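# Three arms stand the enclosure upright in the bay

## Task

Get the enclosure standing on its base inside the marked bay, turning it slowly the whole time (no fast rotation). Arm feet, in metres, with facing in degrees counter-clockwise from +x: arm1 at x=-0.98 y=+0.32 z=+0.38 facing +1; arm2 at x=-0.98 y=-0.32 z=+0.33 facing -2; arm3 at x=+0.86 y=+0.00 z=+0.70 facing +180. Finish with every gripper open and every arm moved away. It only counts if the enclosure stays in place with no robot holding it.

## Robot and tools

SETUP. Three identical i2rt Big YAM arms, named arm1, arm2 and arm3, are bolted down where the task says. Each has six joints, a two-finger gripper and a wrist camera. Two cameras are fixed in the room: cam_high and cam_low. The hand can reach roughly 1.0 m from the joint 1 axis. Joints move at different speeds, so the path between two postures may curve wide. All positions are in one shared scene frame: origin on the floor, +z up. The hand point is midway between the fingertips. The hand's z axis runs along the fingers and its y axis is the direction the fingers open and close. A loose object may get a brief push now and then.

JOINTS. Every value is an absolute target in radians (gripper in metres). It is never an offset. Ranges, with the tolerance for done: joint1_rad -2.879..2.879 ±0.045 (yaw about the foot, positive is CCW seen from above, 0 points the way the foot faces). joint2_rad 0..3.141 ±0.14 (shoulder, 0 has the upper arm pointing back and roughly level, positive lifts it up and then forward). joint3_rad 0..3.019 ±0.09 (elbow, 0 is folded, positive opens). joint4_rad -1.692..1.57 ±0.055 (hand pitch, positive tips the fingers up). joint5_rad -1.57..1.57 ±0.03 (sideways swing, positive is to the arm's right). joint6_rad -2.094..2.094 ±0.035 (roll, positive is clockwise seen from behind the hand). gripper_m 0..0.093 ±0.003 (gap between fingertips). Grip force tops out at about 50-62 N per pad, lower on some grippers.

execute_actions. Arguments: actions, a list holding zero or one action, and cameras, an optional list. Allowed camera names are arm1_cam_wrist, arm2_cam_wrist, arm3_cam_wrist, cam_high, cam_low and all. Omitting it, passing null or passing ["all"] returns every camera. [] returns none. An action is an object keyed by robot name. Each robot gets {"joints": {...}} with any subset of the named joints. Example: {"arm1": {"joints": {"gripper_m": 0.05}}, "arm2": {"joints": {"joint1_rad": 0.3}}}. All motions in one action start together but may finish at different times. No action runs longer than 15 s. If a call has an unknown key, a bad camera name or an out-of-range value, the whole call is rejected and nothing moves. A joint or arm you leave out keeps pushing toward its previous target. An empty actions list only returns state and images. The result gives each robot's state, including joint_positions and joint torques, plus a pictures line listing the images in order.

RESULT LINES. joint_status tells how each commanded motion ended:
- off_target: the joint stopped short and may still be pushing.
- contact_stop: the joint now holds where it stopped.
- time_out: the joint couldn't finish. It may keep its target, or a clamped one no farther than 0.375, 0.375, 0.113, 0.225, 0.075, 0.3 rad (joints 1-6) from where it is, and keep pushing. It moves on by itself if the path clears. To release the push, command its reported position.
- "joint command not followed", with a cause line: a built-in check (self and arm-to-arm clearance) refused that arm's targets. Those joints show not_followed. The gripper part still runs. The refused targets may be retried on every later action until new ones pass.
on_its_own lists what the call didn't command. There, "held at" is the held target, not the actual position.
Torque readings are raw drive output, with offset, scale and noise. They are nonzero even in free air. Very small target changes may not move a joint. A joint holding a load sags.

wait: {"seconds": 0-10}. Sends no new command and returns the same as an empty action.
zoom_image: {"camera": name, "region": [x0,y0,x1,y1]} in pixels of that camera's latest full image, origin at top-left, at most 504x504. Wrist images are 504x504 fisheye. Room images are 896x504.
finished_scene: {"scene": n} with n from 1 to 2. It ends the current scene after the last command has been held and reports success. There are two scenes, and the next task comes in that result. Replying without any tool call ends everything.

CAMERAS. The calibration is given per camera (K, distortion, T_world_to_cam) and is approximate. Room cameras may be off by about 2.3° and 9 mm. Wrist camera poses are computed from joint readings, so they carry extra error.

CAUTIONS. A hard squeeze between two robots fails the task and ends the run, and a hard hit may too. The clearance check can act too late and ignores fingers, gripper housings and wrist cameras. No state line reports robot-robot contact. Contact through a carried object doesn't count. Arms don't wait for each other. The arms keep pushing on contact and can push hard. Sustained load heats motors: MOTOR HOT appears at 85 °C. At 100 °C you get an OVER-TEMPERATURE FAULT: the arm goes limp and drops until it cools, and joints show limit_stop_at_motor_heat, so resend the targets. Heat partly carries into the next scene. Any stop cancels the remaining motion calls in that reply. The simulation runs on while you think, with the robot holding its last command. Knocking anything out of the work area or onto the floor fails the task. Avoid drops, slips, slams, fast spinning of the enclosure and hard pushes. When done, open the grippers, back the arms away, and confirm the enclosure stays upright in the bay on its own.

Each tool is called after "Call:" as name(argument=value, ...) on one line, values as JSON.

## Session

Call:
execute_actions(actions=[])

Scene clock: 0.00 s.
Joint torques (N m, as the arm reports them, + toward a larger angle): no reading
Motor temperatures (°C, as the motors report them): arm1=[28 29 26 26 28 26] | arm2=[27 27 25 25 26 28] | arm3=[27 25 27 25 26 25]
arm1.joint_positions: joint1_rad=-0.302 joint2_rad=+0.637 joint3_rad=+1.420 joint4_rad=-1.536 joint5_rad=-0.017 joint6_rad=+0.124 gripper_m=+0.094
arm1.joint_status: not commanded
arm1.hand: x=-0.7831 y=+0.2638 z=+0.8964 quat_wxyz=(-0.397, -0.183, -0.899, +0.024) (m; scene frame)
arm2.joint_positions: joint1_rad=+0.268 joint2_rad=+0.578 joint3_rad=+1.374 joint4_rad=-1.501 joint5_rad=+0.034 joint6_rad=+0.479 gripper_m=+0.094
arm2.joint_status: not commanded
arm2.hand: x=-0.7847 y=-0.2776 z=+0.8383 quat_wxyz=(-0.396, -0.118, -0.902, -0.128) (m; scene frame)
arm3.joint_positions: joint1_rad=-0.101 joint2_rad=+0.564 joint3_rad=+1.428 joint4_rad=-1.161 joint5_rad=-0.027 joint6_rad=+0.269 gripper_m=+0.094
arm3.joint_status: not commanded
arm3.hand: x=+0.6331 y=+0.0151 z=+1.3071 quat_wxyz=(-0.061, -0.793, +0.137, +0.590) (m; scene frame)
pictures: arm1_cam_wrist, arm2_cam_wrist, arm3_cam_wrist, cam_high, cam_low
Images, in order (width x height): arm1_cam_wrist 504x504, arm2_cam_wrist 504x504, arm3_cam_wrist 504x504, cam_high 896x504, cam_low 896x504.

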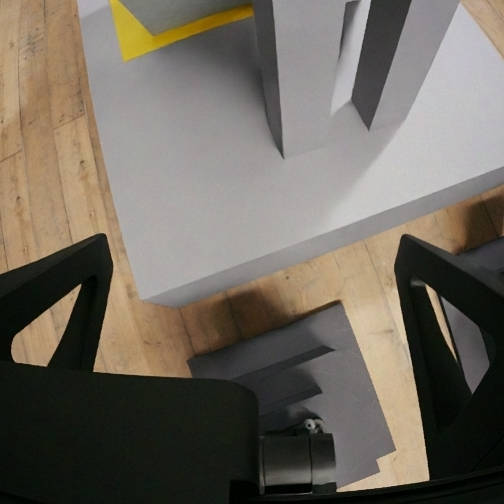

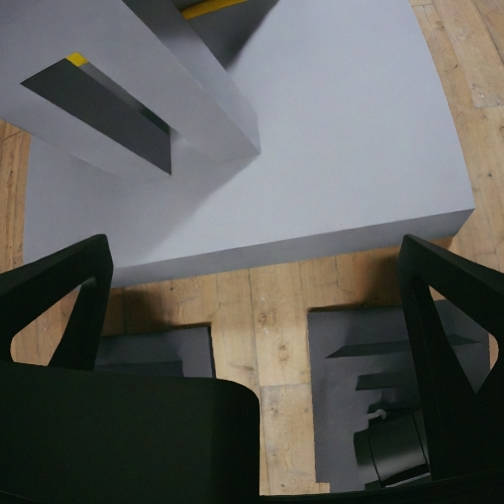

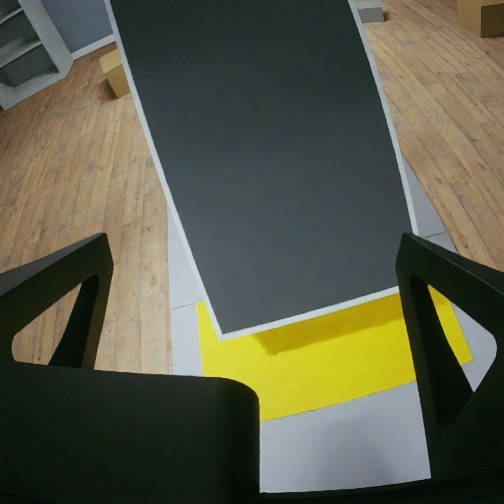

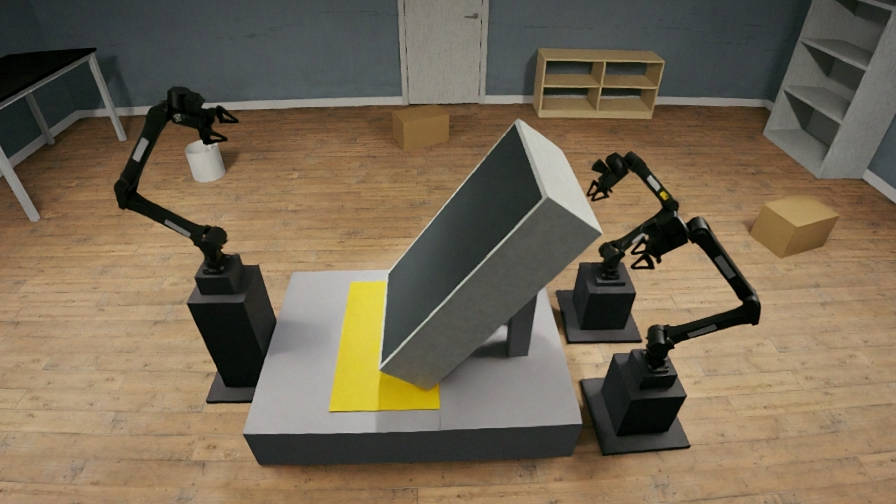

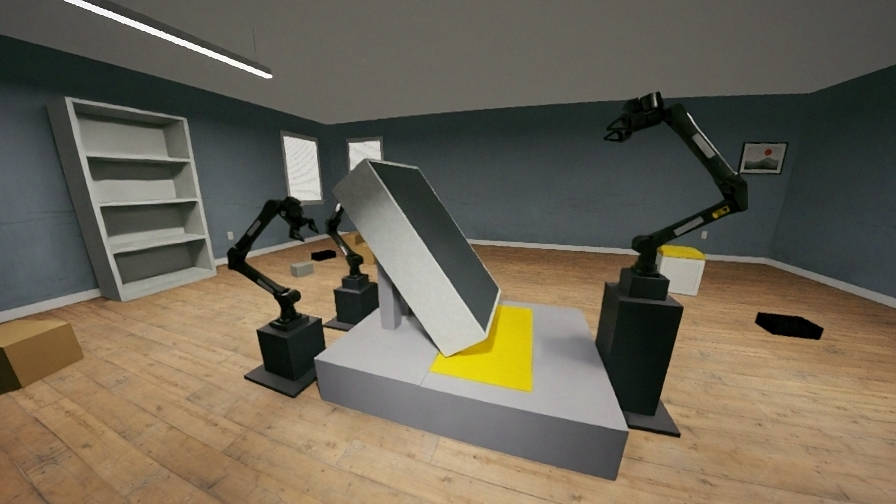

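Call:
zoom_image(camera="cam_high", region=[230, 100, 700, 480])

Call:
zoom_image(camera="cam_low", region=[220, 130, 640, 480])

Region (230, 100, 700, 480) of cam_high's 896x504 image, scaled by 1.072, with more detail than that image has; it fills the top 407 rows of this view, and the rest is white.

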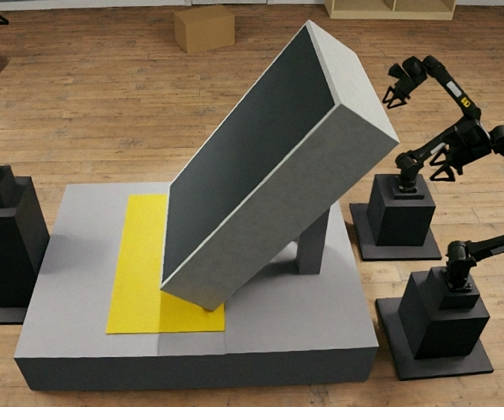

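Region (220, 130, 640, 480) of cam_low's 896x504 image, scaled by 1.200, with more detail than that image has.

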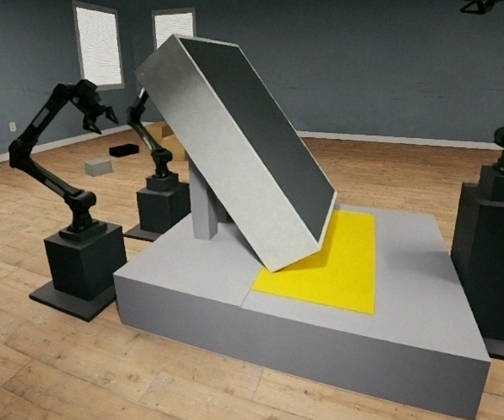

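Call:
execute_actions(actions=[{"arm1": {"joints": {"joint1_rad": -0.12, "joint4_rad": -1.0, "joint5_rad": 0, "joint6_rad": 0, "gripper_m": 0}}, "arm2": {"joints": {"joint1_rad": 0.15, "joint3_rad": 1.0, "joint5_rad": 0, "joint6_rad": 0, "gripper_m": 0}}, "arm3": {"joints": {"joint1_rad": 0, "joint2_rad": 1.2, "joint5_rad": 0, "joint6_rad": 0, "gripper_m": 0}}}], cameras=["cam_high"])

Scene clock: 3.27 s.
Joint torques (N m, as the arm reports them, + toward a larger angle): arm1=[ 2.79  2.08  8.23  3.26  0.14 -0.12] | arm2=[-2.07  2.56  9.15  1.18  0.02 -0.08] | arm3=[ 0.81 -9.54 10.81  2.29  0.15 -0.08]
Motor temperatures (°C, as the motors report them): arm1=[28 29 27 26 28 26] | arm2=[27 27 26 25 26 28] | arm3=[27 25 28 25 26 25]
arm1.joint_positions: joint1_rad=-0.127 joint2_rad=+0.637 joint3_rad=+1.420 joint4_rad=-1.028 joint5_rad=-0.003 joint6_rad=+0.007 gripper_m=+0.000
arm1.joint_status: all done
arm1.hand: x=-0.7178 y=+0.2906 z=+1.0049 quat_wxyz=(-0.615, -0.045, -0.787, +0.031) (m; scene frame)
arm2.joint_positions: joint1_rad=+0.152 joint2_rad=+0.578 joint3_rad=+0.988 joint4_rad=-1.501 joint5_rad=+0.002 joint6_rad=+0.010 gripper_m=+0.000
arm2.joint_status: all done
arm2.hand: x=-0.7740 y=-0.2947 z=+0.6586 quat_wxyz=(-0.234, +0.052, -0.971, -0.011) (m; scene frame)
arm3.joint_positions: joint1_rad=-0.011 joint2_rad=+1.199 joint3_rad=+1.428 joint4_rad=-1.161 joint5_rad=-0.004 joint6_rad=+0.011 gripper_m=+0.000
arm3.joint_status: all done
arm3.hand: x=+0.3885 y=+0.0016 z=+1.0947 quat_wxyz=(-0.001, -0.950, +0.007, +0.313) (m; scene frame)
pictures: cam_high
Images, in order (width x height): cam_high 896x504.

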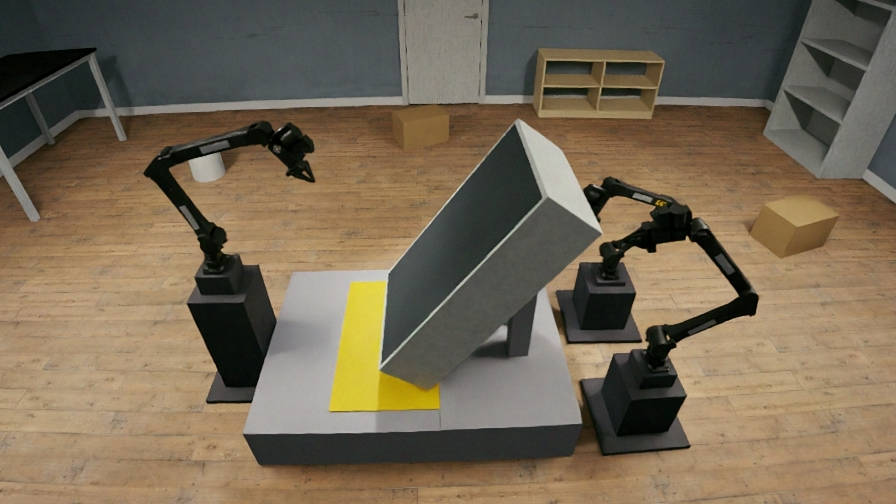

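Call:
execute_actions(actions=[{"arm1": {"joints": {"joint1_rad": -0.187, "joint2_rad": 0.637, "joint3_rad": 0.62, "joint4_rad": 0.52}}, "arm2": {"joints": {"joint1_rad": 0.205, "joint2_rad": 0.6, "joint3_rad": 0.72, "joint4_rad": 0.4}}, "arm3": {"joints": {"joint2_rad": 2.115, "joint3_rad": 2.105, "joint4_rad": -0.04}}}], cameras=["cam_high", "cam_low"])

Scene clock: 8.07 s.
Joint torques (N m, as the arm reports them, + toward a larger angle): arm1=[ 1.13 -1.03  8.48  2.75  0.15 -0.09] | arm2=[-1.91  1.55 10.79  2.23  0.06 -0.08] | arm3=[  0.77 -23.45  14.6    3.6    0.14  -0.08]
Motor temperatures (°C, as the motors report them): arm1=[28 29 28 26 28 26] | arm2=[27 27 28 25 26 28] | arm3=[27 26 30 25 26 25]
arm1.joint_positions: joint1_rad=-0.179 joint2_rad=+0.645 joint3_rad=+0.615 joint4_rad=+0.496 joint5_rad=-0.003 joint6_rad=+0.007 gripper_m=+0.000
arm1.joint_status: all done
arm1.hand: x=-0.6260 y=+0.2615 z=+0.8959 quat_wxyz=(-0.849, -0.043, -0.523, +0.065) (m; scene frame)
arm2.joint_positions: joint1_rad=+0.201 joint2_rad=+0.597 joint3_rad=+0.700 joint4_rad=+0.378 joint5_rad=+0.001 joint6_rad=+0.009 gripper_m=+0.000
arm2.joint_status: all done
arm2.hand: x=-0.6362 y=-0.2602 z=+0.8814 quat_wxyz=(-0.850, +0.042, -0.520, -0.073) (m; scene frame)
arm3.joint_positions: joint1_rad=-0.011 joint2_rad=+2.114 joint3_rad=+2.051 joint4_rad=-0.054 joint5_rad=-0.004 joint6_rad=+0.010 gripper_m=+0.000
arm3.joint_status: all done
arm3.hand: x=-0.0465 y=+0.0046 z=+1.0618 quat_wxyz=(-0.001, -0.749, +0.004, +0.663) (m; scene frame)
pictures: cam_high, cam_low
Images, in order (width x height): cam_high 896x504, cam_low 896x504.

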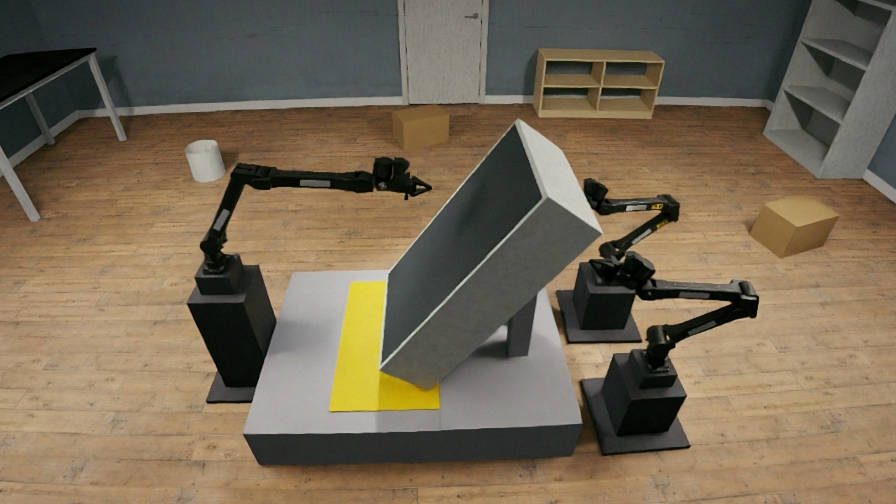

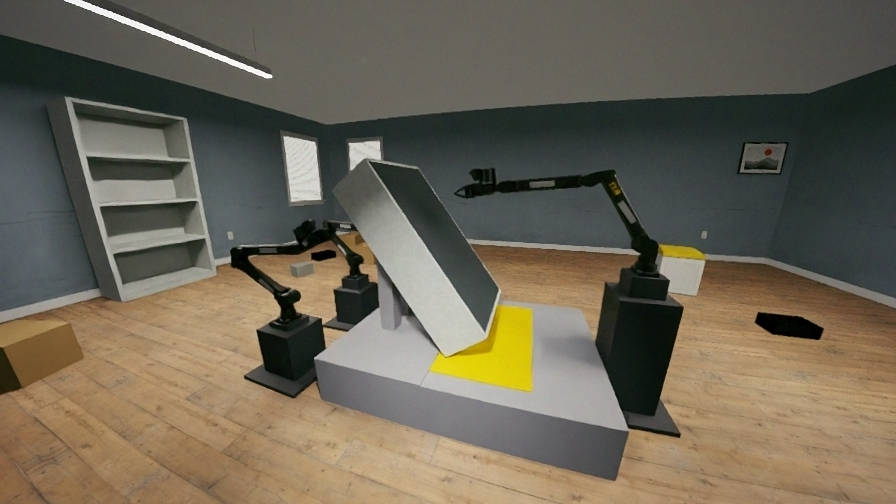

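Call:
execute_actions(actions=[{"arm1": {"joints": {"joint2_rad": 0.826, "joint3_rad": 0.81, "joint4_rad": 0.54}}, "arm2": {"joints": {"joint2_rad": 0.831, "joint3_rad": 0.95, "joint4_rad": 0.41}}, "arm3": {"joints": {"joint3_rad": 2.15}}}], cameras=["cam_high", "cam_low", "arm1_cam_wrist", "arm2_cam_wrist"])

Scene clock: 9.30 s.
Joint torques (N m, as the arm reports them, + toward a larger angle): arm1=[ 1.01 -3.67 12.29  2.64  0.14 -0.11] | arm2=[-1.96 -1.42 13.54  2.2   0.01 -0.09] | arm3=[  0.77 -23.    14.52   3.51   0.14  -0.08]
Motor temperatures (°C, as the motors report them): arm1=[28 29 29 26 28 26] | arm2=[27 27 28 25 26 28] | arm3=[27 26 31 25 26 25]
arm1.joint_positions: joint1_rad=-0.179 joint2_rad=+0.836 joint3_rad=+0.746 joint4_rad=+0.518 joint5_rad=-0.003 joint6_rad=+0.007 gripper_m=+0.000
arm1.joint_status: all done
arm1.hand: x=-0.5658 y=+0.2516 z=+0.9091 quat_wxyz=(-0.839, -0.045, -0.539, +0.064) (m; scene frame)
arm2.joint_positions: joint1_rad=+0.201 joint2_rad=+0.833 joint3_rad=+0.900 joint4_rad=+0.390 joint5_rad=+0.001 joint6_rad=+0.009 gripper_m=+0.000
arm2.joint_status: all done
arm2.hand: x=-0.5629 y=-0.2478 z=+0.9191 quat_wxyz=(-0.844, +0.043, -0.530, -0.072) (m; scene frame)
arm3.joint_positions: joint1_rad=-0.011 joint2_rad=+2.112 joint3_rad=+2.097 joint4_rad=-0.054 joint5_rad=-0.004 joint6_rad=+0.010 gripper_m=+0.000
arm3.joint_status: all done
arm3.hand: x=-0.0479 y=+0.0046 z=+1.0926 quat_wxyz=(-0.001, -0.732, +0.004, +0.681) (m; scene frame)
pictures: arm1_cam_wrist, arm2_cam_wrist, cam_high, cam_low
camera_calibration (this result's frames):
arm1_cam_wrist: T_world_to_cam=[[-0.149856, -0.988701, 0.00358203, 0.168677], [-0.197305, 0.0263548, -0.979988, 0.775984], [0.968821, -0.147564, -0.199026, 0.887202], [0, 0, 0, 1]] pos_world=[-0.681156, 0.277239, 0.936426]
arm2_cam_wrist: T_world_to_cam=[[0.183489, -0.98299, 0.00784431, -0.146949], [-0.167183, -0.0390686, -0.985151, 0.805039], [0.968701, 0.179453, -0.171508, 0.868008], [0, 0, 0, 1]] pos_world=[-0.679288, -0.268764, 0.943108]
Images, in order (width x height): arm1_cam_wrist 504x504, arm2_cam_wrist 504x504, cam_high 896x504, cam_low 896x504.

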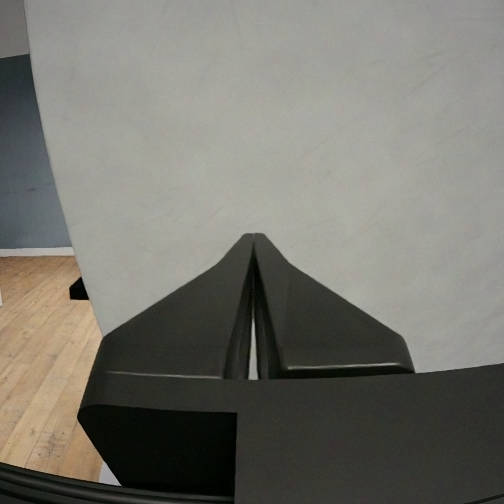

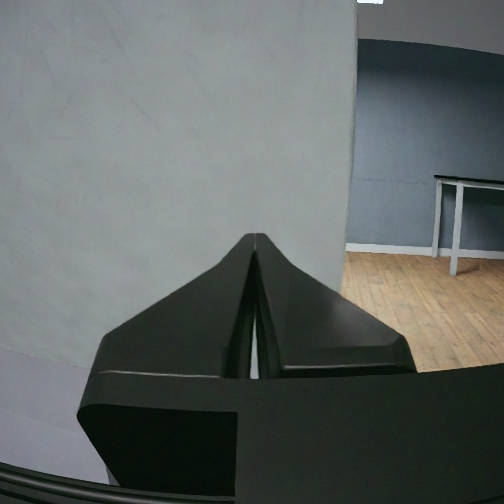

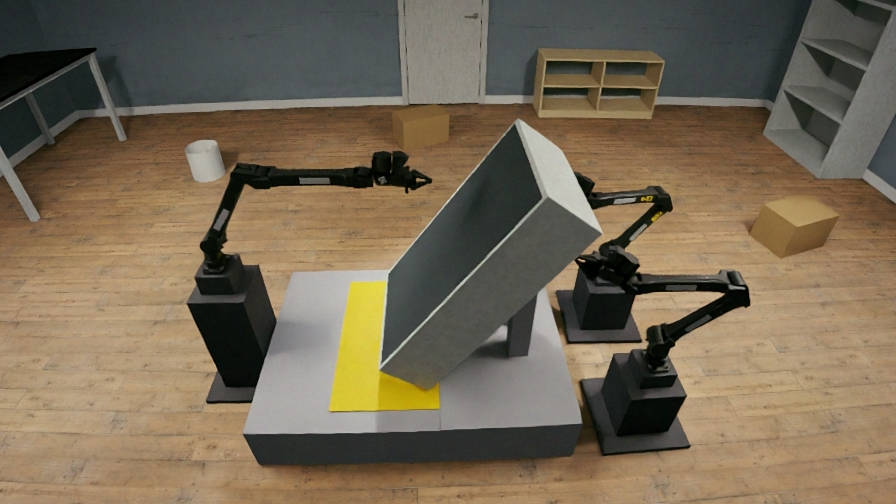

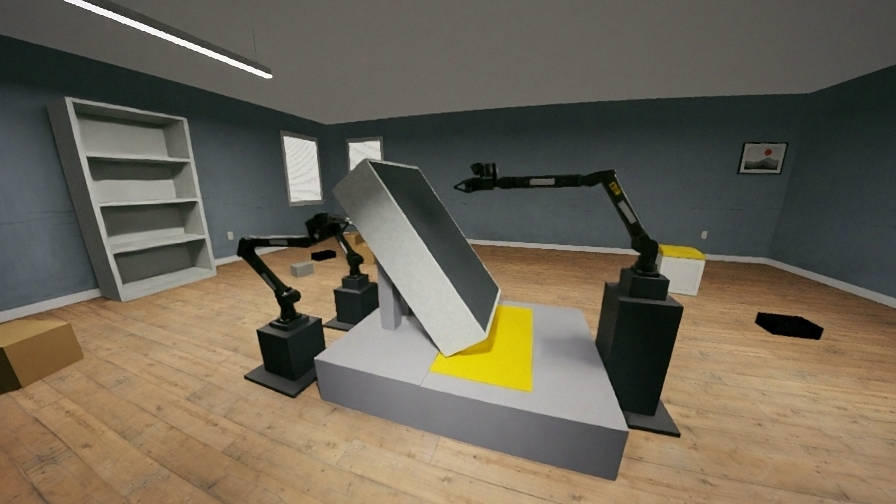

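Call:
execute_actions(actions=[{"arm1": {"joints": {"joint1_rad": -0.17, "joint2_rad": 0.96, "joint3_rad": 0.99, "joint4_rad": 0.55}}, "arm2": {"joints": {"joint1_rad": 0.27, "joint2_rad": 0.985, "joint3_rad": 1.125, "joint4_rad": 0.43}}}], cameras=["cam_high", "cam_low"])

Scene clock: 12.13 s.
Joint torques (N m, as the arm reports them, + toward a larger angle): arm1=[ 2.8  -1.39 15.59  2.55  0.08 -0.09] | arm2=[-2.05  0.63 16.61  1.95  0.02 -0.09] | arm3=[  0.75 -23.24  14.5    3.51   0.14  -0.08]
Motor temperatures (°C, as the motors report them): arm1=[28 29 31 26 28 26] | arm2=[27 27 31 25 26 28] | arm3=[27 27 32 25 26 25]
arm1.joint_positions: joint1_rad=-0.179 joint2_rad=+0.926 joint3_rad=+0.868 joint4_rad=+0.529 joint5_rad=-0.002 joint6_rad=+0.006 gripper_m=+0.000
arm1.joint_status: joint3_rad time_out (moved +0.122 of +0.244); the others done
arm1.on_its_own: joint3_rad reads +0.868 and still pushes toward +0.980 since a time_out
arm1.hand: x=-0.5400 y=+0.2473 z=+0.9479 quat_wxyz=(-0.850, -0.043, -0.521, +0.066) (m; scene frame)
arm2.joint_positions: joint1_rad=+0.268 joint2_rad=+0.937 joint3_rad=+1.032 joint4_rad=+0.415 joint5_rad=+0.003 joint6_rad=+0.009 gripper_m=+0.000
arm2.joint_status: joint3_rad time_out (moved +0.132 of +0.225); the others done
arm2.on_its_own: joint3_rad reads +1.032 and still pushes toward +1.125 since a time_out
arm2.hand: x=-0.5407 y=-0.2138 z=+0.9605 quat_wxyz=(-0.855, +0.058, -0.506, -0.102) (m; scene frame)
arm3.joint_positions: joint1_rad=-0.011 joint2_rad=+2.112 joint3_rad=+2.097 joint4_rad=-0.054 joint5_rad=-0.004 joint6_rad=+0.010 gripper_m=+0.000
arm3.joint_status: not commanded
arm3.hand: x=-0.0479 y=+0.0046 z=+1.0926 quat_wxyz=(-0.001, -0.732, +0.004, +0.681) (m; scene frame)
pictures: cam_high, cam_low
Images, in order (width x height): cam_high 896x504, cam_low 896x504.

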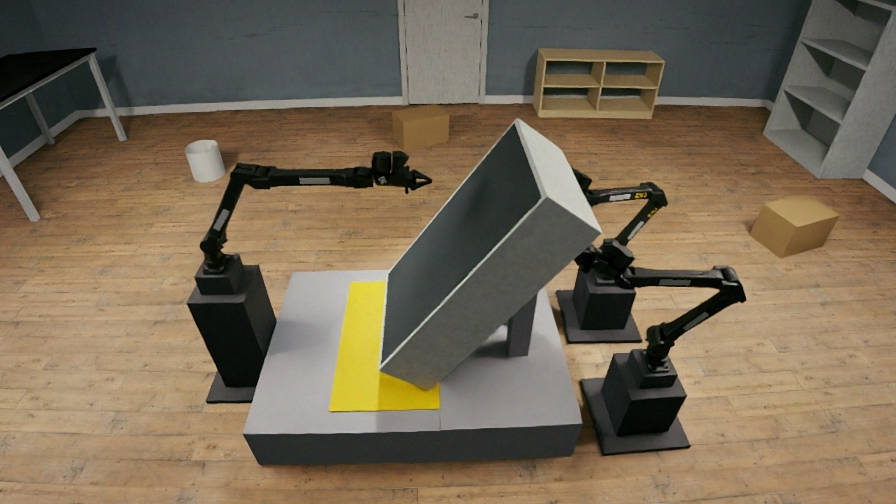

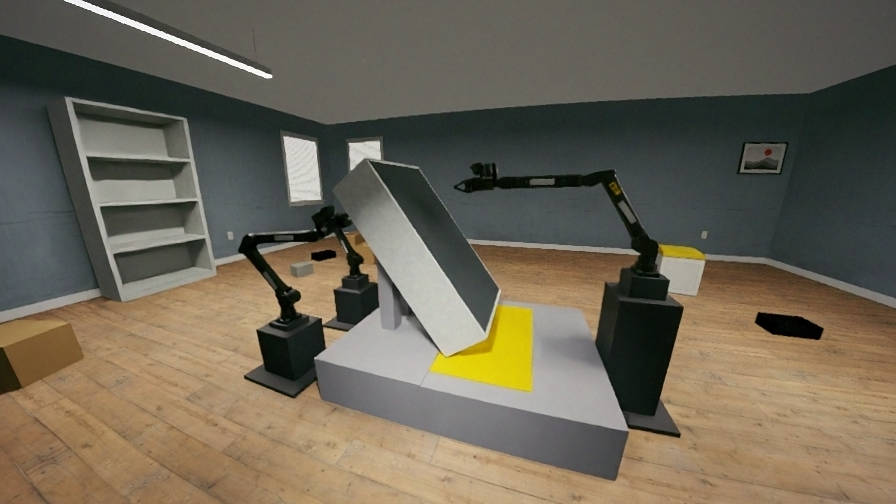

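Call:
execute_actions(actions=[{"arm1": {"joints": {"joint1_rad": -0.155, "joint2_rad": 1.09, "joint3_rad": 1.16, "joint4_rad": 0.48}}, "arm2": {"joints": {"joint1_rad": 0.25, "joint2_rad": 1.12, "joint3_rad": 1.29, "joint4_rad": 0.39}}}], cameras=["cam_high", "cam_low"])

Scene clock: 15.00 s.
Joint torques (N m, as the arm reports them, + toward a larger angle): arm1=[ 2.38 -4.46 14.87  1.6  -0.04 -0.1 ] | arm2=[-1.74 -2.3  14.74  1.53 -0.14 -0.08] | arm3=[  0.77 -23.19  14.5    3.51   0.14  -0.08]
Motor temperatures (°C, as the motors report them): arm1=[28 29 34 26 28 26] | arm2=[27 27 33 25 26 28] | arm3=[27 28 33 26 26 25]
arm1.joint_positions: joint1_rad=-0.161 joint2_rad=+1.073 joint3_rad=+1.058 joint4_rad=+0.481 joint5_rad=+0.001 joint6_rad=+0.006 gripper_m=+0.000
arm1.joint_status: joint3_rad time_out (moved +0.190 of +0.292); the others done
arm1.on_its_own: joint3_rad reads +1.058 and still pushes toward +1.160 since a time_out
arm1.hand: x=-0.4859 y=+0.2471 z=+0.9847 quat_wxyz=(-0.849, -0.040, -0.523, +0.059) (m; scene frame)
arm2.joint_positions: joint1_rad=+0.245 joint2_rad=+1.090 joint3_rad=+1.221 joint4_rad=+0.389 joint5_rad=+0.006 joint6_rad=+0.009 gripper_m=+0.000
arm2.joint_status: all done
arm2.hand: x=-0.4872 y=-0.2136 z=+0.9974 quat_wxyz=(-0.858, +0.050, -0.503, -0.091) (m; scene frame)
arm3.joint_positions: joint1_rad=-0.011 joint2_rad=+2.112 joint3_rad=+2.097 joint4_rad=-0.054 joint5_rad=-0.004 joint6_rad=+0.010 gripper_m=+0.000
arm3.joint_status: not commanded
arm3.hand: x=-0.0479 y=+0.0046 z=+1.0926 quat_wxyz=(-0.001, -0.732, +0.004, +0.681) (m; scene frame)
pictures: cam_high, cam_low
Images, in order (width x height): cam_high 896x504, cam_low 896x504.

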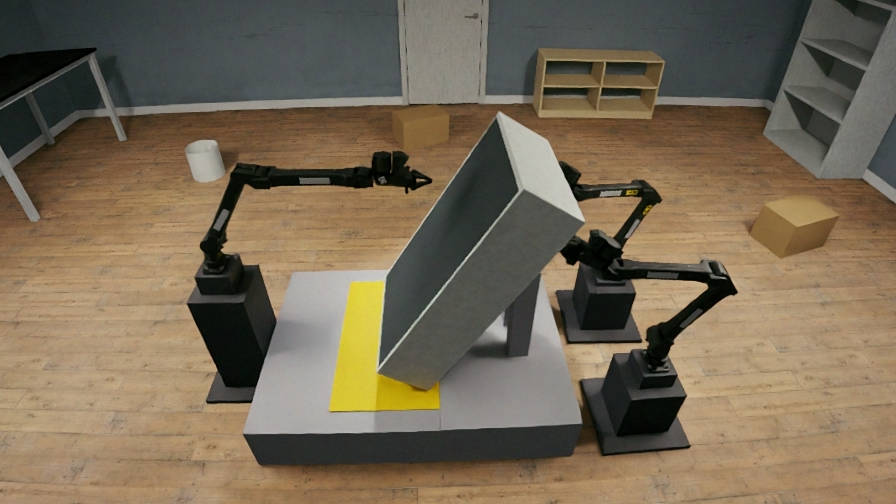

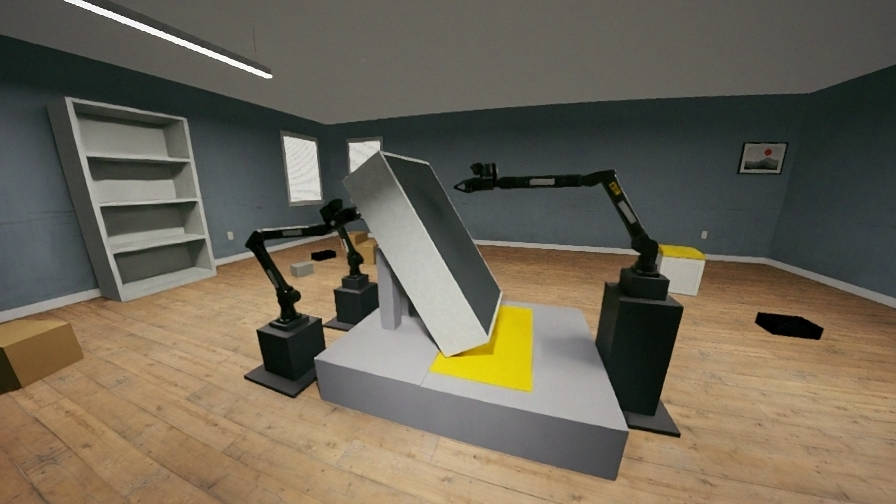

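Call:
execute_actions(actions=[{"arm1": {"joints": {"joint1_rad": -0.144, "joint2_rad": 1.23, "joint3_rad": 1.315, "joint4_rad": 0.41}}, "arm2": {"joints": {"joint1_rad": 0.23, "joint2_rad": 1.25, "joint3_rad": 1.47, "joint4_rad": 0.315}}, "arm3": {"joints": {"joint2_rad": 2.316, "joint3_rad": 2.2, "joint4_rad": 0.085}}}], cameras=["cam_high", "cam_low"])

Scene clock: 17.17 s.
Joint torques (N m, as the arm reports them, + toward a larger angle): arm1=[ 2.38 -5.84 12.86  1.26  0.   -0.09] | arm2=[-1.86 -5.2  13.67  1.29 -0.02 -0.08] | arm3=[  0.53 -25.67  12.46   3.06   0.14  -0.08]
Motor temperatures (°C, as the motors report them): arm1=[28 29 35 26 28 26] | arm2=[27 28 34 25 26 28] | arm3=[27 28 33 26 26 25]
arm1.joint_positions: joint1_rad=-0.148 joint2_rad=+1.208 joint3_rad=+1.243 joint4_rad=+0.417 joint5_rad=+0.000 joint6_rad=+0.006 gripper_m=+0.000
arm1.joint_status: all done
arm1.hand: x=-0.4340 y=+0.2467 z=+1.0142 quat_wxyz=(-0.846, -0.037, -0.529, +0.053) (m; scene frame)
arm2.joint_positions: joint1_rad=+0.227 joint2_rad=+1.228 joint3_rad=+1.414 joint4_rad=+0.317 joint5_rad=+0.003 joint6_rad=+0.009 gripper_m=+0.000
arm2.joint_status: all done
arm2.hand: x=-0.4358 y=-0.2117 z=+1.0263 quat_wxyz=(-0.855, +0.048, -0.510, -0.084) (m; scene frame)
arm3.joint_positions: joint1_rad=-0.011 joint2_rad=+2.314 joint3_rad=+2.171 joint4_rad=+0.079 joint5_rad=-0.004 joint6_rad=+0.010 gripper_m=+0.000
arm3.joint_status: all done
arm3.hand: x=-0.0966 y=+0.0052 z=+0.9885 quat_wxyz=(-0.001, -0.731, +0.004, +0.683) (m; scene frame)
pictures: cam_high, cam_low
Images, in order (width x height): cam_high 896x504, cam_low 896x504.

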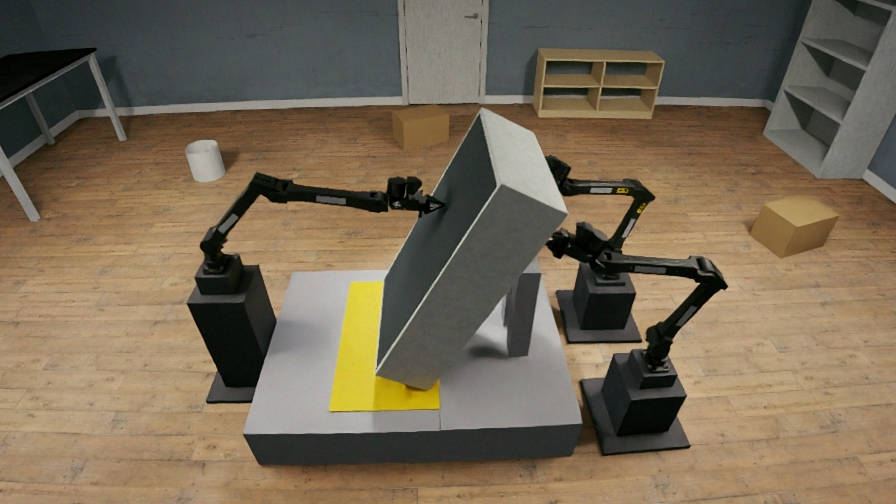

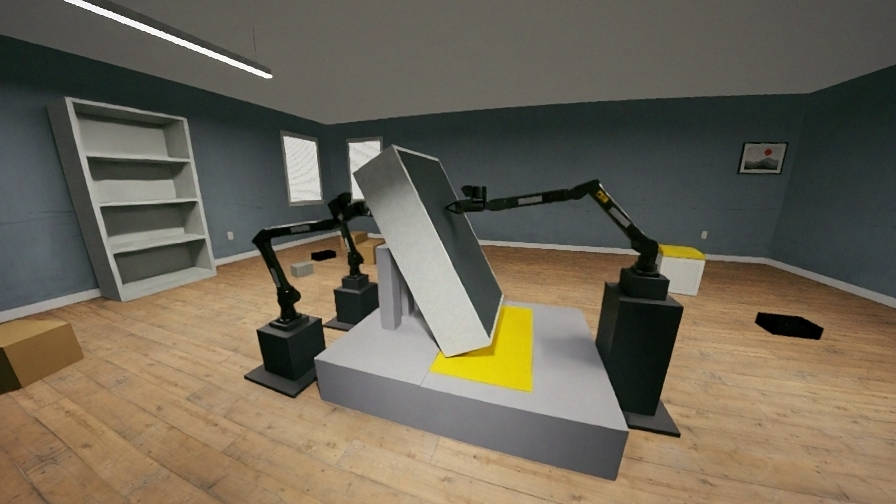

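Call:
execute_actions(actions=[{"arm1": {"joints": {"joint1_rad": -0.136, "joint2_rad": 1.32, "joint3_rad": 1.45, "joint4_rad": 0.37}}, "arm2": {"joints": {"joint1_rad": 0.22, "joint2_rad": 1.35, "joint3_rad": 1.62, "joint4_rad": 0.27}}, "arm3": {"joints": {"joint2_rad": 2.209, "joint3_rad": 2.13, "joint4_rad": 0.015}}}], cameras=["cam_high", "cam_low"])

Scene clock: 19.57 s.
Joint torques (N m, as the arm reports them, + toward a larger angle): arm1=[ 2.29 -8.63 12.7   1.18  0.   -0.09] | arm2=[-1.97 -7.06 14.01  1.45 -0.03 -0.08] | arm3=[  0.76 -22.88   9.79   2.35   0.14  -0.08]
Motor temperatures (°C, as the motors report them): arm1=[28 29 36 26 28 26] | arm2=[27 28 35 25 26 28] | arm3=[27 29 33 26 26 25]
arm1.joint_positions: joint1_rad=-0.141 joint2_rad=+1.308 joint3_rad=+1.379 joint4_rad=+0.380 joint5_rad=+0.000 joint6_rad=+0.006 gripper_m=+0.000
arm1.joint_status: all done
arm1.hand: x=-0.3960 y=+0.2460 z=+1.0325 quat_wxyz=(-0.846, -0.035, -0.530, +0.050) (m; scene frame)
arm2.joint_positions: joint1_rad=+0.217 joint2_rad=+1.331 joint3_rad=+1.559 joint4_rad=+0.271 joint5_rad=+0.004 joint6_rad=+0.009 gripper_m=+0.000
arm2.joint_status: all done
arm2.hand: x=-0.3987 y=-0.2106 z=+1.0452 quat_wxyz=(-0.854, +0.045, -0.512, -0.079) (m; scene frame)
arm3.joint_positions: joint1_rad=-0.011 joint2_rad=+2.188 joint3_rad=+2.138 joint4_rad=+0.024 joint5_rad=-0.004 joint6_rad=+0.010 gripper_m=+0.000
arm3.joint_status: all done
arm3.hand: x=-0.0690 y=+0.0048 z=+1.0697 quat_wxyz=(-0.001, -0.718, +0.004, +0.697) (m; scene frame)
pictures: cam_high, cam_low
Images, in order (width x height): cam_high 896x504, cam_low 896x504.

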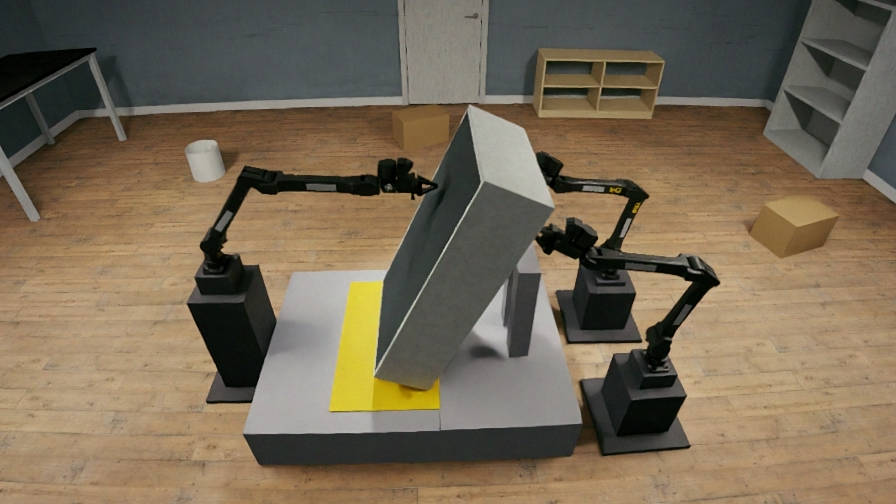

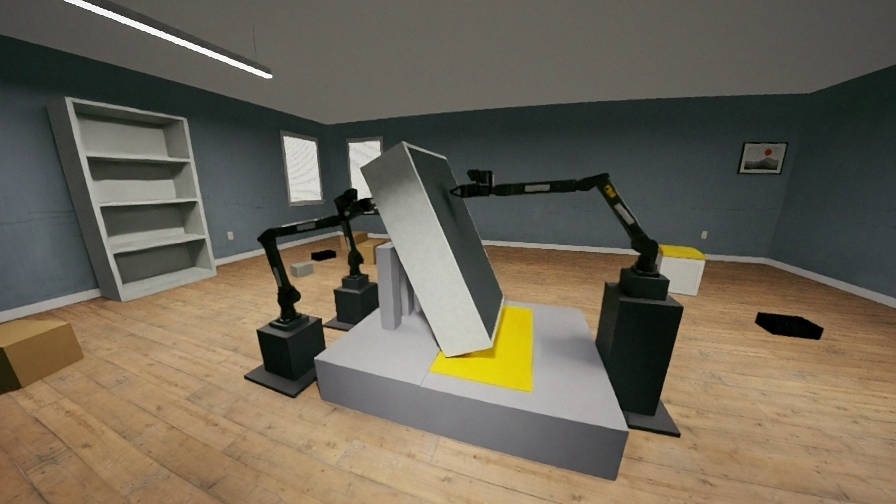

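Call:
zoom_image(camera="cam_high", region=[360, 90, 620, 300])

Call:
zoom_image(camera="cam_low", region=[320, 130, 520, 280])

Region (360, 90, 620, 300) of cam_high's 896x504 image, scaled by 1.938, with more detail than that image has; it fills the top 407 rows of this view, and the rest is white.

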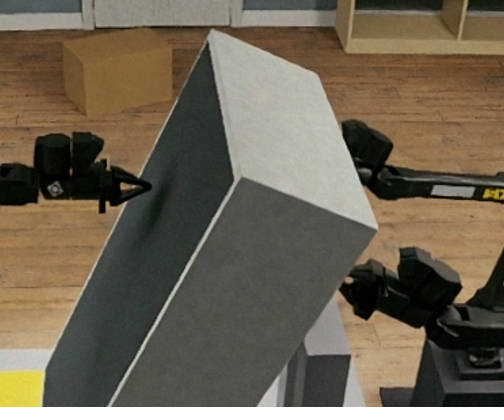

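Region (320, 130, 520, 280) of cam_low's 896x504 image, scaled by 2.520, with more detail than that image has; it fills the top 378 rows of this view, and the rest is white.

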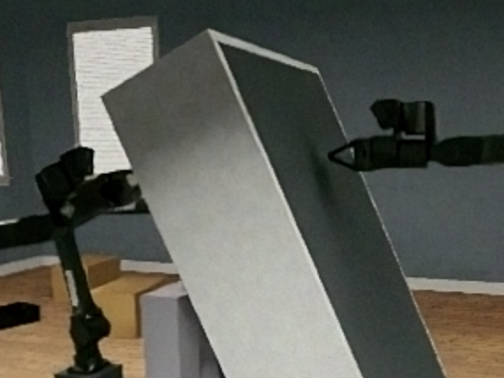

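Call:
execute_actions(actions=[{"arm1": {"joints": {"joint1_rad": -0.131, "joint2_rad": 1.41, "joint3_rad": 1.578, "joint4_rad": 0.333}}, "arm2": {"joints": {"joint1_rad": 0.212, "joint2_rad": 1.445, "joint3_rad": 1.758, "joint4_rad": 0.23}}}], cameras=["cam_high", "cam_low"])

Scene clock: 21.40 s.
Joint torques (N m, as the arm reports them, + toward a larger angle): arm1=[ 2.42 -9.88 12.89  1.23  0.01 -0.11] | arm2=[-2.05 -7.83 14.17  1.44 -0.04 -0.07] | arm3=[  0.81 -21.77  10.17   2.33   0.13  -0.08]
Motor temperatures (°C, as the motors report them): arm1=[28 29 36 26 28 26] | arm2=[27 28 36 25 26 28] | arm3=[27 29 33 26 26 25]
arm1.joint_positions: joint1_rad=-0.136 joint2_rad=+1.399 joint3_rad=+1.507 joint4_rad=+0.341 joint5_rad=+0.000 joint6_rad=+0.006 gripper_m=+0.000
arm1.joint_status: all done
arm1.hand: x=-0.3622 y=+0.2452 z=+1.0476 quat_wxyz=(-0.845, -0.033, -0.531, +0.048) (m; scene frame)
arm2.joint_positions: joint1_rad=+0.210 joint2_rad=+1.426 joint3_rad=+1.695 joint4_rad=+0.228 joint5_rad=+0.004 joint6_rad=+0.009 gripper_m=+0.000
arm2.joint_status: all done
arm2.hand: x=-0.3659 y=-0.2093 z=+1.0609 quat_wxyz=(-0.854, +0.043, -0.513, -0.076) (m; scene frame)
arm3.joint_positions: joint1_rad=-0.011 joint2_rad=+2.175 joint3_rad=+2.131 joint4_rad=+0.022 joint5_rad=-0.004 joint6_rad=+0.010 gripper_m=+0.000
arm3.joint_status: not commanded
arm3.hand: x=-0.0658 y=+0.0047 z=+1.0762 quat_wxyz=(-0.001, -0.716, +0.004, +0.698) (m; scene frame)
pictures: cam_high, cam_low
Images, in order (width x height): cam_high 896x504, cam_low 896x504.

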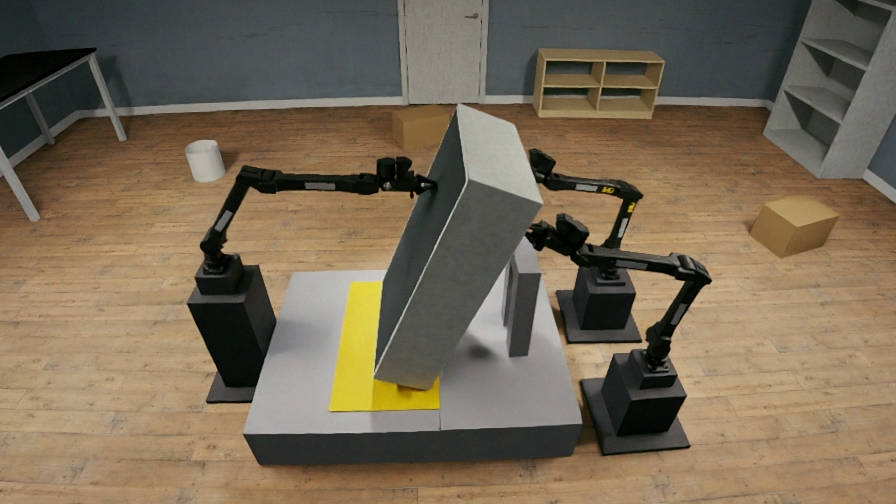

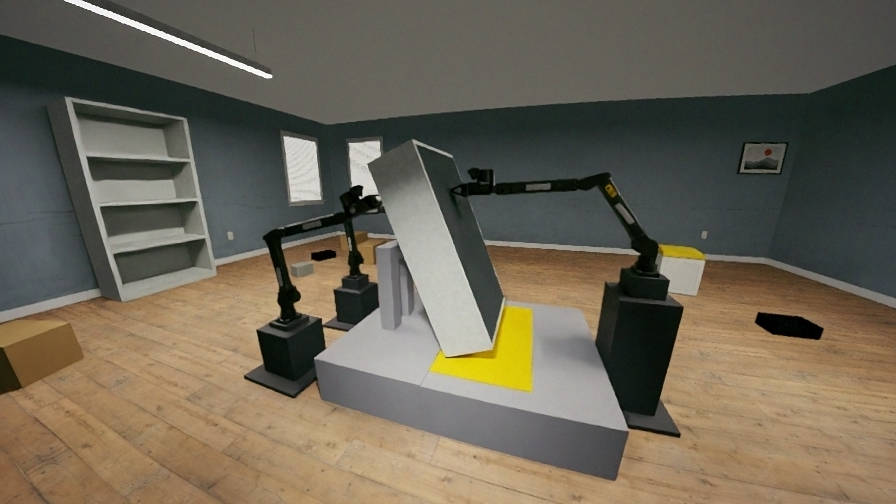

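Call:
execute_actions(actions=[{"arm1": {"joints": {"joint1_rad": -0.125, "joint2_rad": 1.51, "joint3_rad": 1.73, "joint4_rad": 0.285}}, "arm2": {"joints": {"joint1_rad": 0.204, "joint2_rad": 1.56, "joint3_rad": 1.92, "joint4_rad": 0.205}}, "arm3": {"joints": {"joint2_rad": 2.088, "joint3_rad": 2.043, "joint4_rad": -0.02}}}], cameras=["cam_high", "cam_low"])

Scene clock: 24.03 s.
Joint torques (N m, as the arm reports them, + toward a larger angle): arm1=[  2.34 -12.43  12.58   1.22   0.    -0.08] | arm2=[ -2.11 -11.5   13.33   1.91   0.08  -0.09] | arm3=[  0.73 -20.98  10.27   2.66   0.14  -0.08]
Motor temperatures (°C, as the motors report them): arm1=[28 29 37 26 28 26] | arm2=[27 28 37 25 26 28] | arm3=[27 29 33 26 26 25]
arm1.joint_positions: joint1_rad=-0.130 joint2_rad=+1.512 joint3_rad=+1.661 joint4_rad=+0.294 joint5_rad=+0.000 joint6_rad=+0.006 gripper_m=+0.000
arm1.joint_status: all done
arm1.hand: x=-0.3200 y=+0.2438 z=+1.0591 quat_wxyz=(-0.844, -0.032, -0.534, +0.045) (m; scene frame)
arm2.joint_positions: joint1_rad=+0.201 joint2_rad=+1.551 joint3_rad=+1.865 joint4_rad=+0.195 joint5_rad=+0.000 joint6_rad=+0.009 gripper_m=+0.000
arm2.joint_status: all done
arm2.hand: x=-0.3238 y=-0.2069 z=+1.0747 quat_wxyz=(-0.857, +0.042, -0.508, -0.073) (m; scene frame)
arm3.joint_positions: joint1_rad=-0.011 joint2_rad=+2.059 joint3_rad=+2.046 joint4_rad=-0.018 joint5_rad=-0.004 joint6_rad=+0.010 gripper_m=+0.000
arm3.joint_status: all done
arm3.hand: x=-0.0328 y=+0.0044 z=+1.1156 quat_wxyz=(-0.001, -0.719, +0.004, +0.695) (m; scene frame)
pictures: cam_high, cam_low
Images, in order (width x height): cam_high 896x504, cam_low 896x504.

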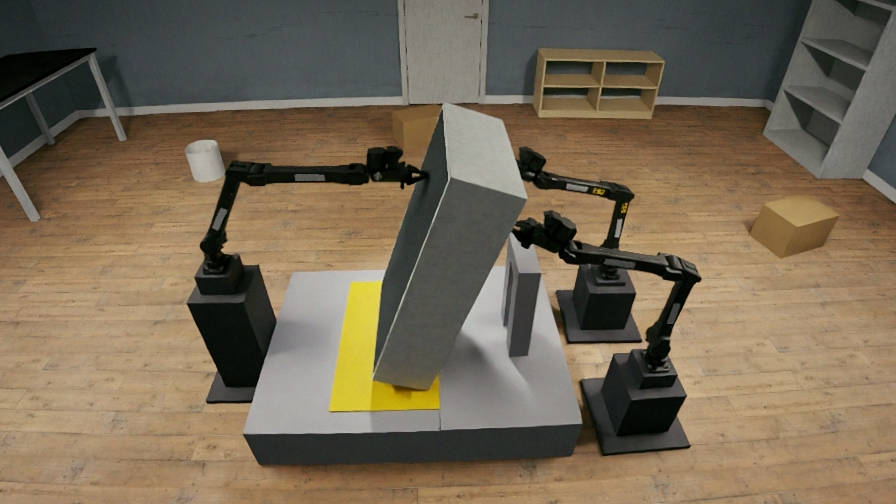

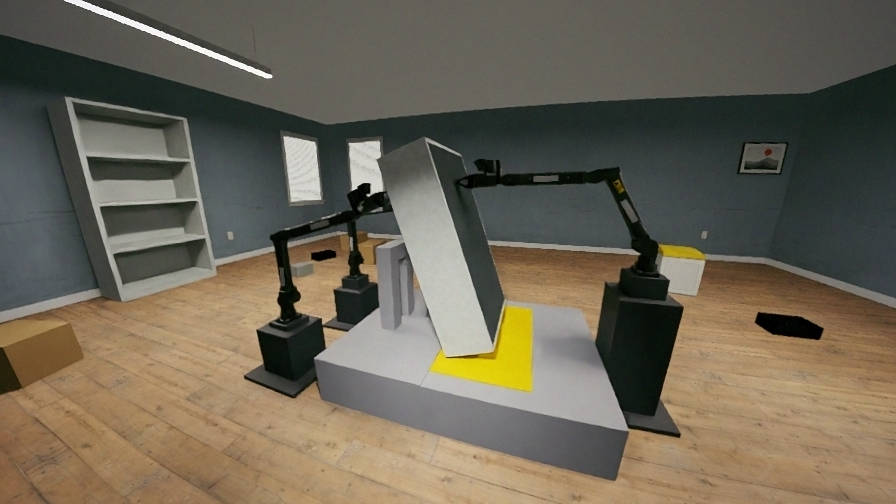

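Call:
execute_actions(actions=[{"arm1": {"joints": {"joint1_rad": -0.12, "joint2_rad": 1.615, "joint3_rad": 1.885, "joint4_rad": 0.243}}, "arm2": {"joints": {"joint1_rad": 0.198, "joint2_rad": 1.682, "joint3_rad": 2.095, "joint4_rad": 0.18}}, "arm3": {"joints": {"joint2_rad": 1.98, "joint3_rad": 1.95, "joint4_rad": -0.035}}}], cameras=["cam_high", "cam_low"])

Scene clock: 25.73 s.
Joint torques (N m, as the arm reports them, + toward a larger angle): arm1=[  2.42 -14.11  12.52   1.3    0.    -0.09] | arm2=[ -2.48 -13.34  13.01   1.66   0.04  -0.06] | arm3=[  0.8  -18.54  10.28   2.85   0.13  -0.08]
Motor temperatures (°C, as the motors report them): arm1=[28 29 37 26 28 26] | arm2=[27 28 37 25 26 28] | arm3=[27 29 33 26 26 25]
arm1.joint_positions: joint1_rad=-0.127 joint2_rad=+1.619 joint3_rad=+1.816 joint4_rad=+0.250 joint5_rad=+0.000 joint6_rad=+0.006 gripper_m=+0.000
arm1.joint_status: all done
arm1.hand: x=-0.2829 y=+0.2422 z=+1.0711 quat_wxyz=(-0.845, -0.031, -0.532, +0.044) (m; scene frame)
arm2.joint_positions: joint1_rad=+0.195 joint2_rad=+1.677 joint3_rad=+2.043 joint4_rad=+0.176 joint5_rad=+0.002 joint6_rad=+0.009 gripper_m=+0.000
arm2.joint_status: all done
arm2.hand: x=-0.2871 y=-0.2050 z=+1.0898 quat_wxyz=(-0.866, +0.039, -0.494, -0.071) (m; scene frame)
arm3.joint_positions: joint1_rad=-0.011 joint2_rad=+1.943 joint3_rad=+1.951 joint4_rad=-0.036 joint5_rad=-0.004 joint6_rad=+0.010 gripper_m=+0.000
arm3.joint_status: all done
arm3.hand: x=+0.0039 y=+0.0040 z=+1.1502 quat_wxyz=(-0.001, -0.718, +0.004, +0.696) (m; scene frame)
pictures: cam_high, cam_low
Images, in order (width x height): cam_high 896x504, cam_low 896x504.

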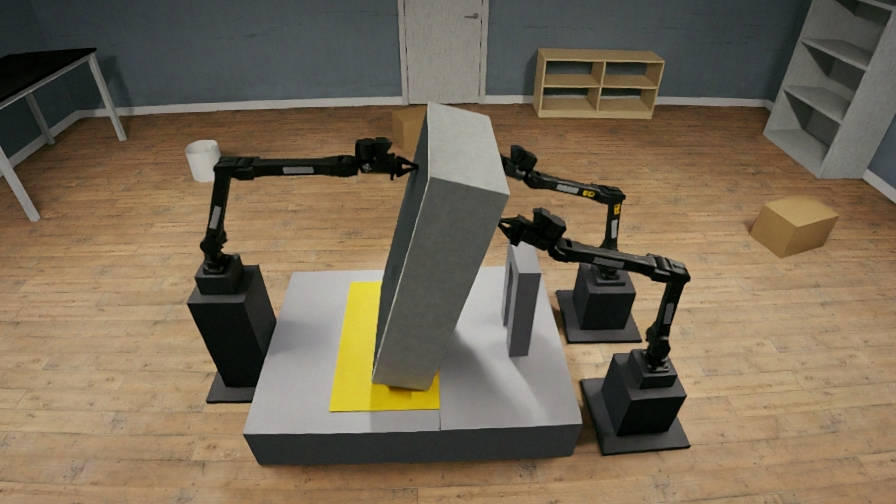

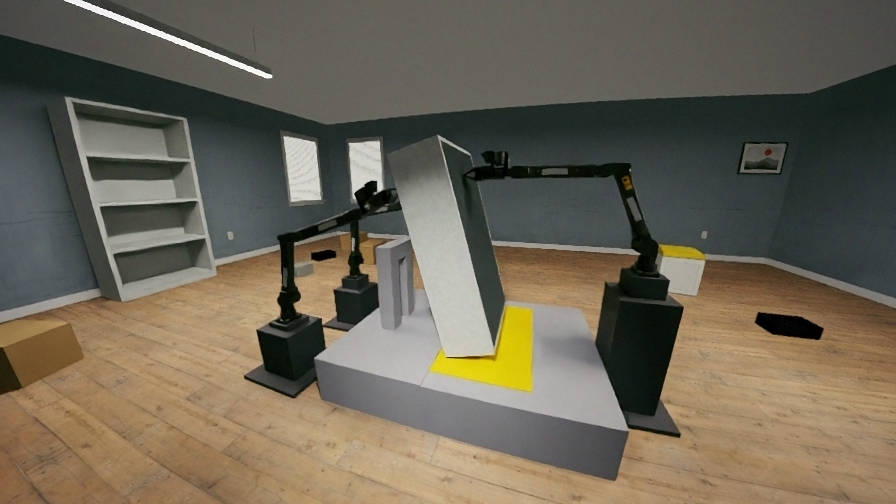

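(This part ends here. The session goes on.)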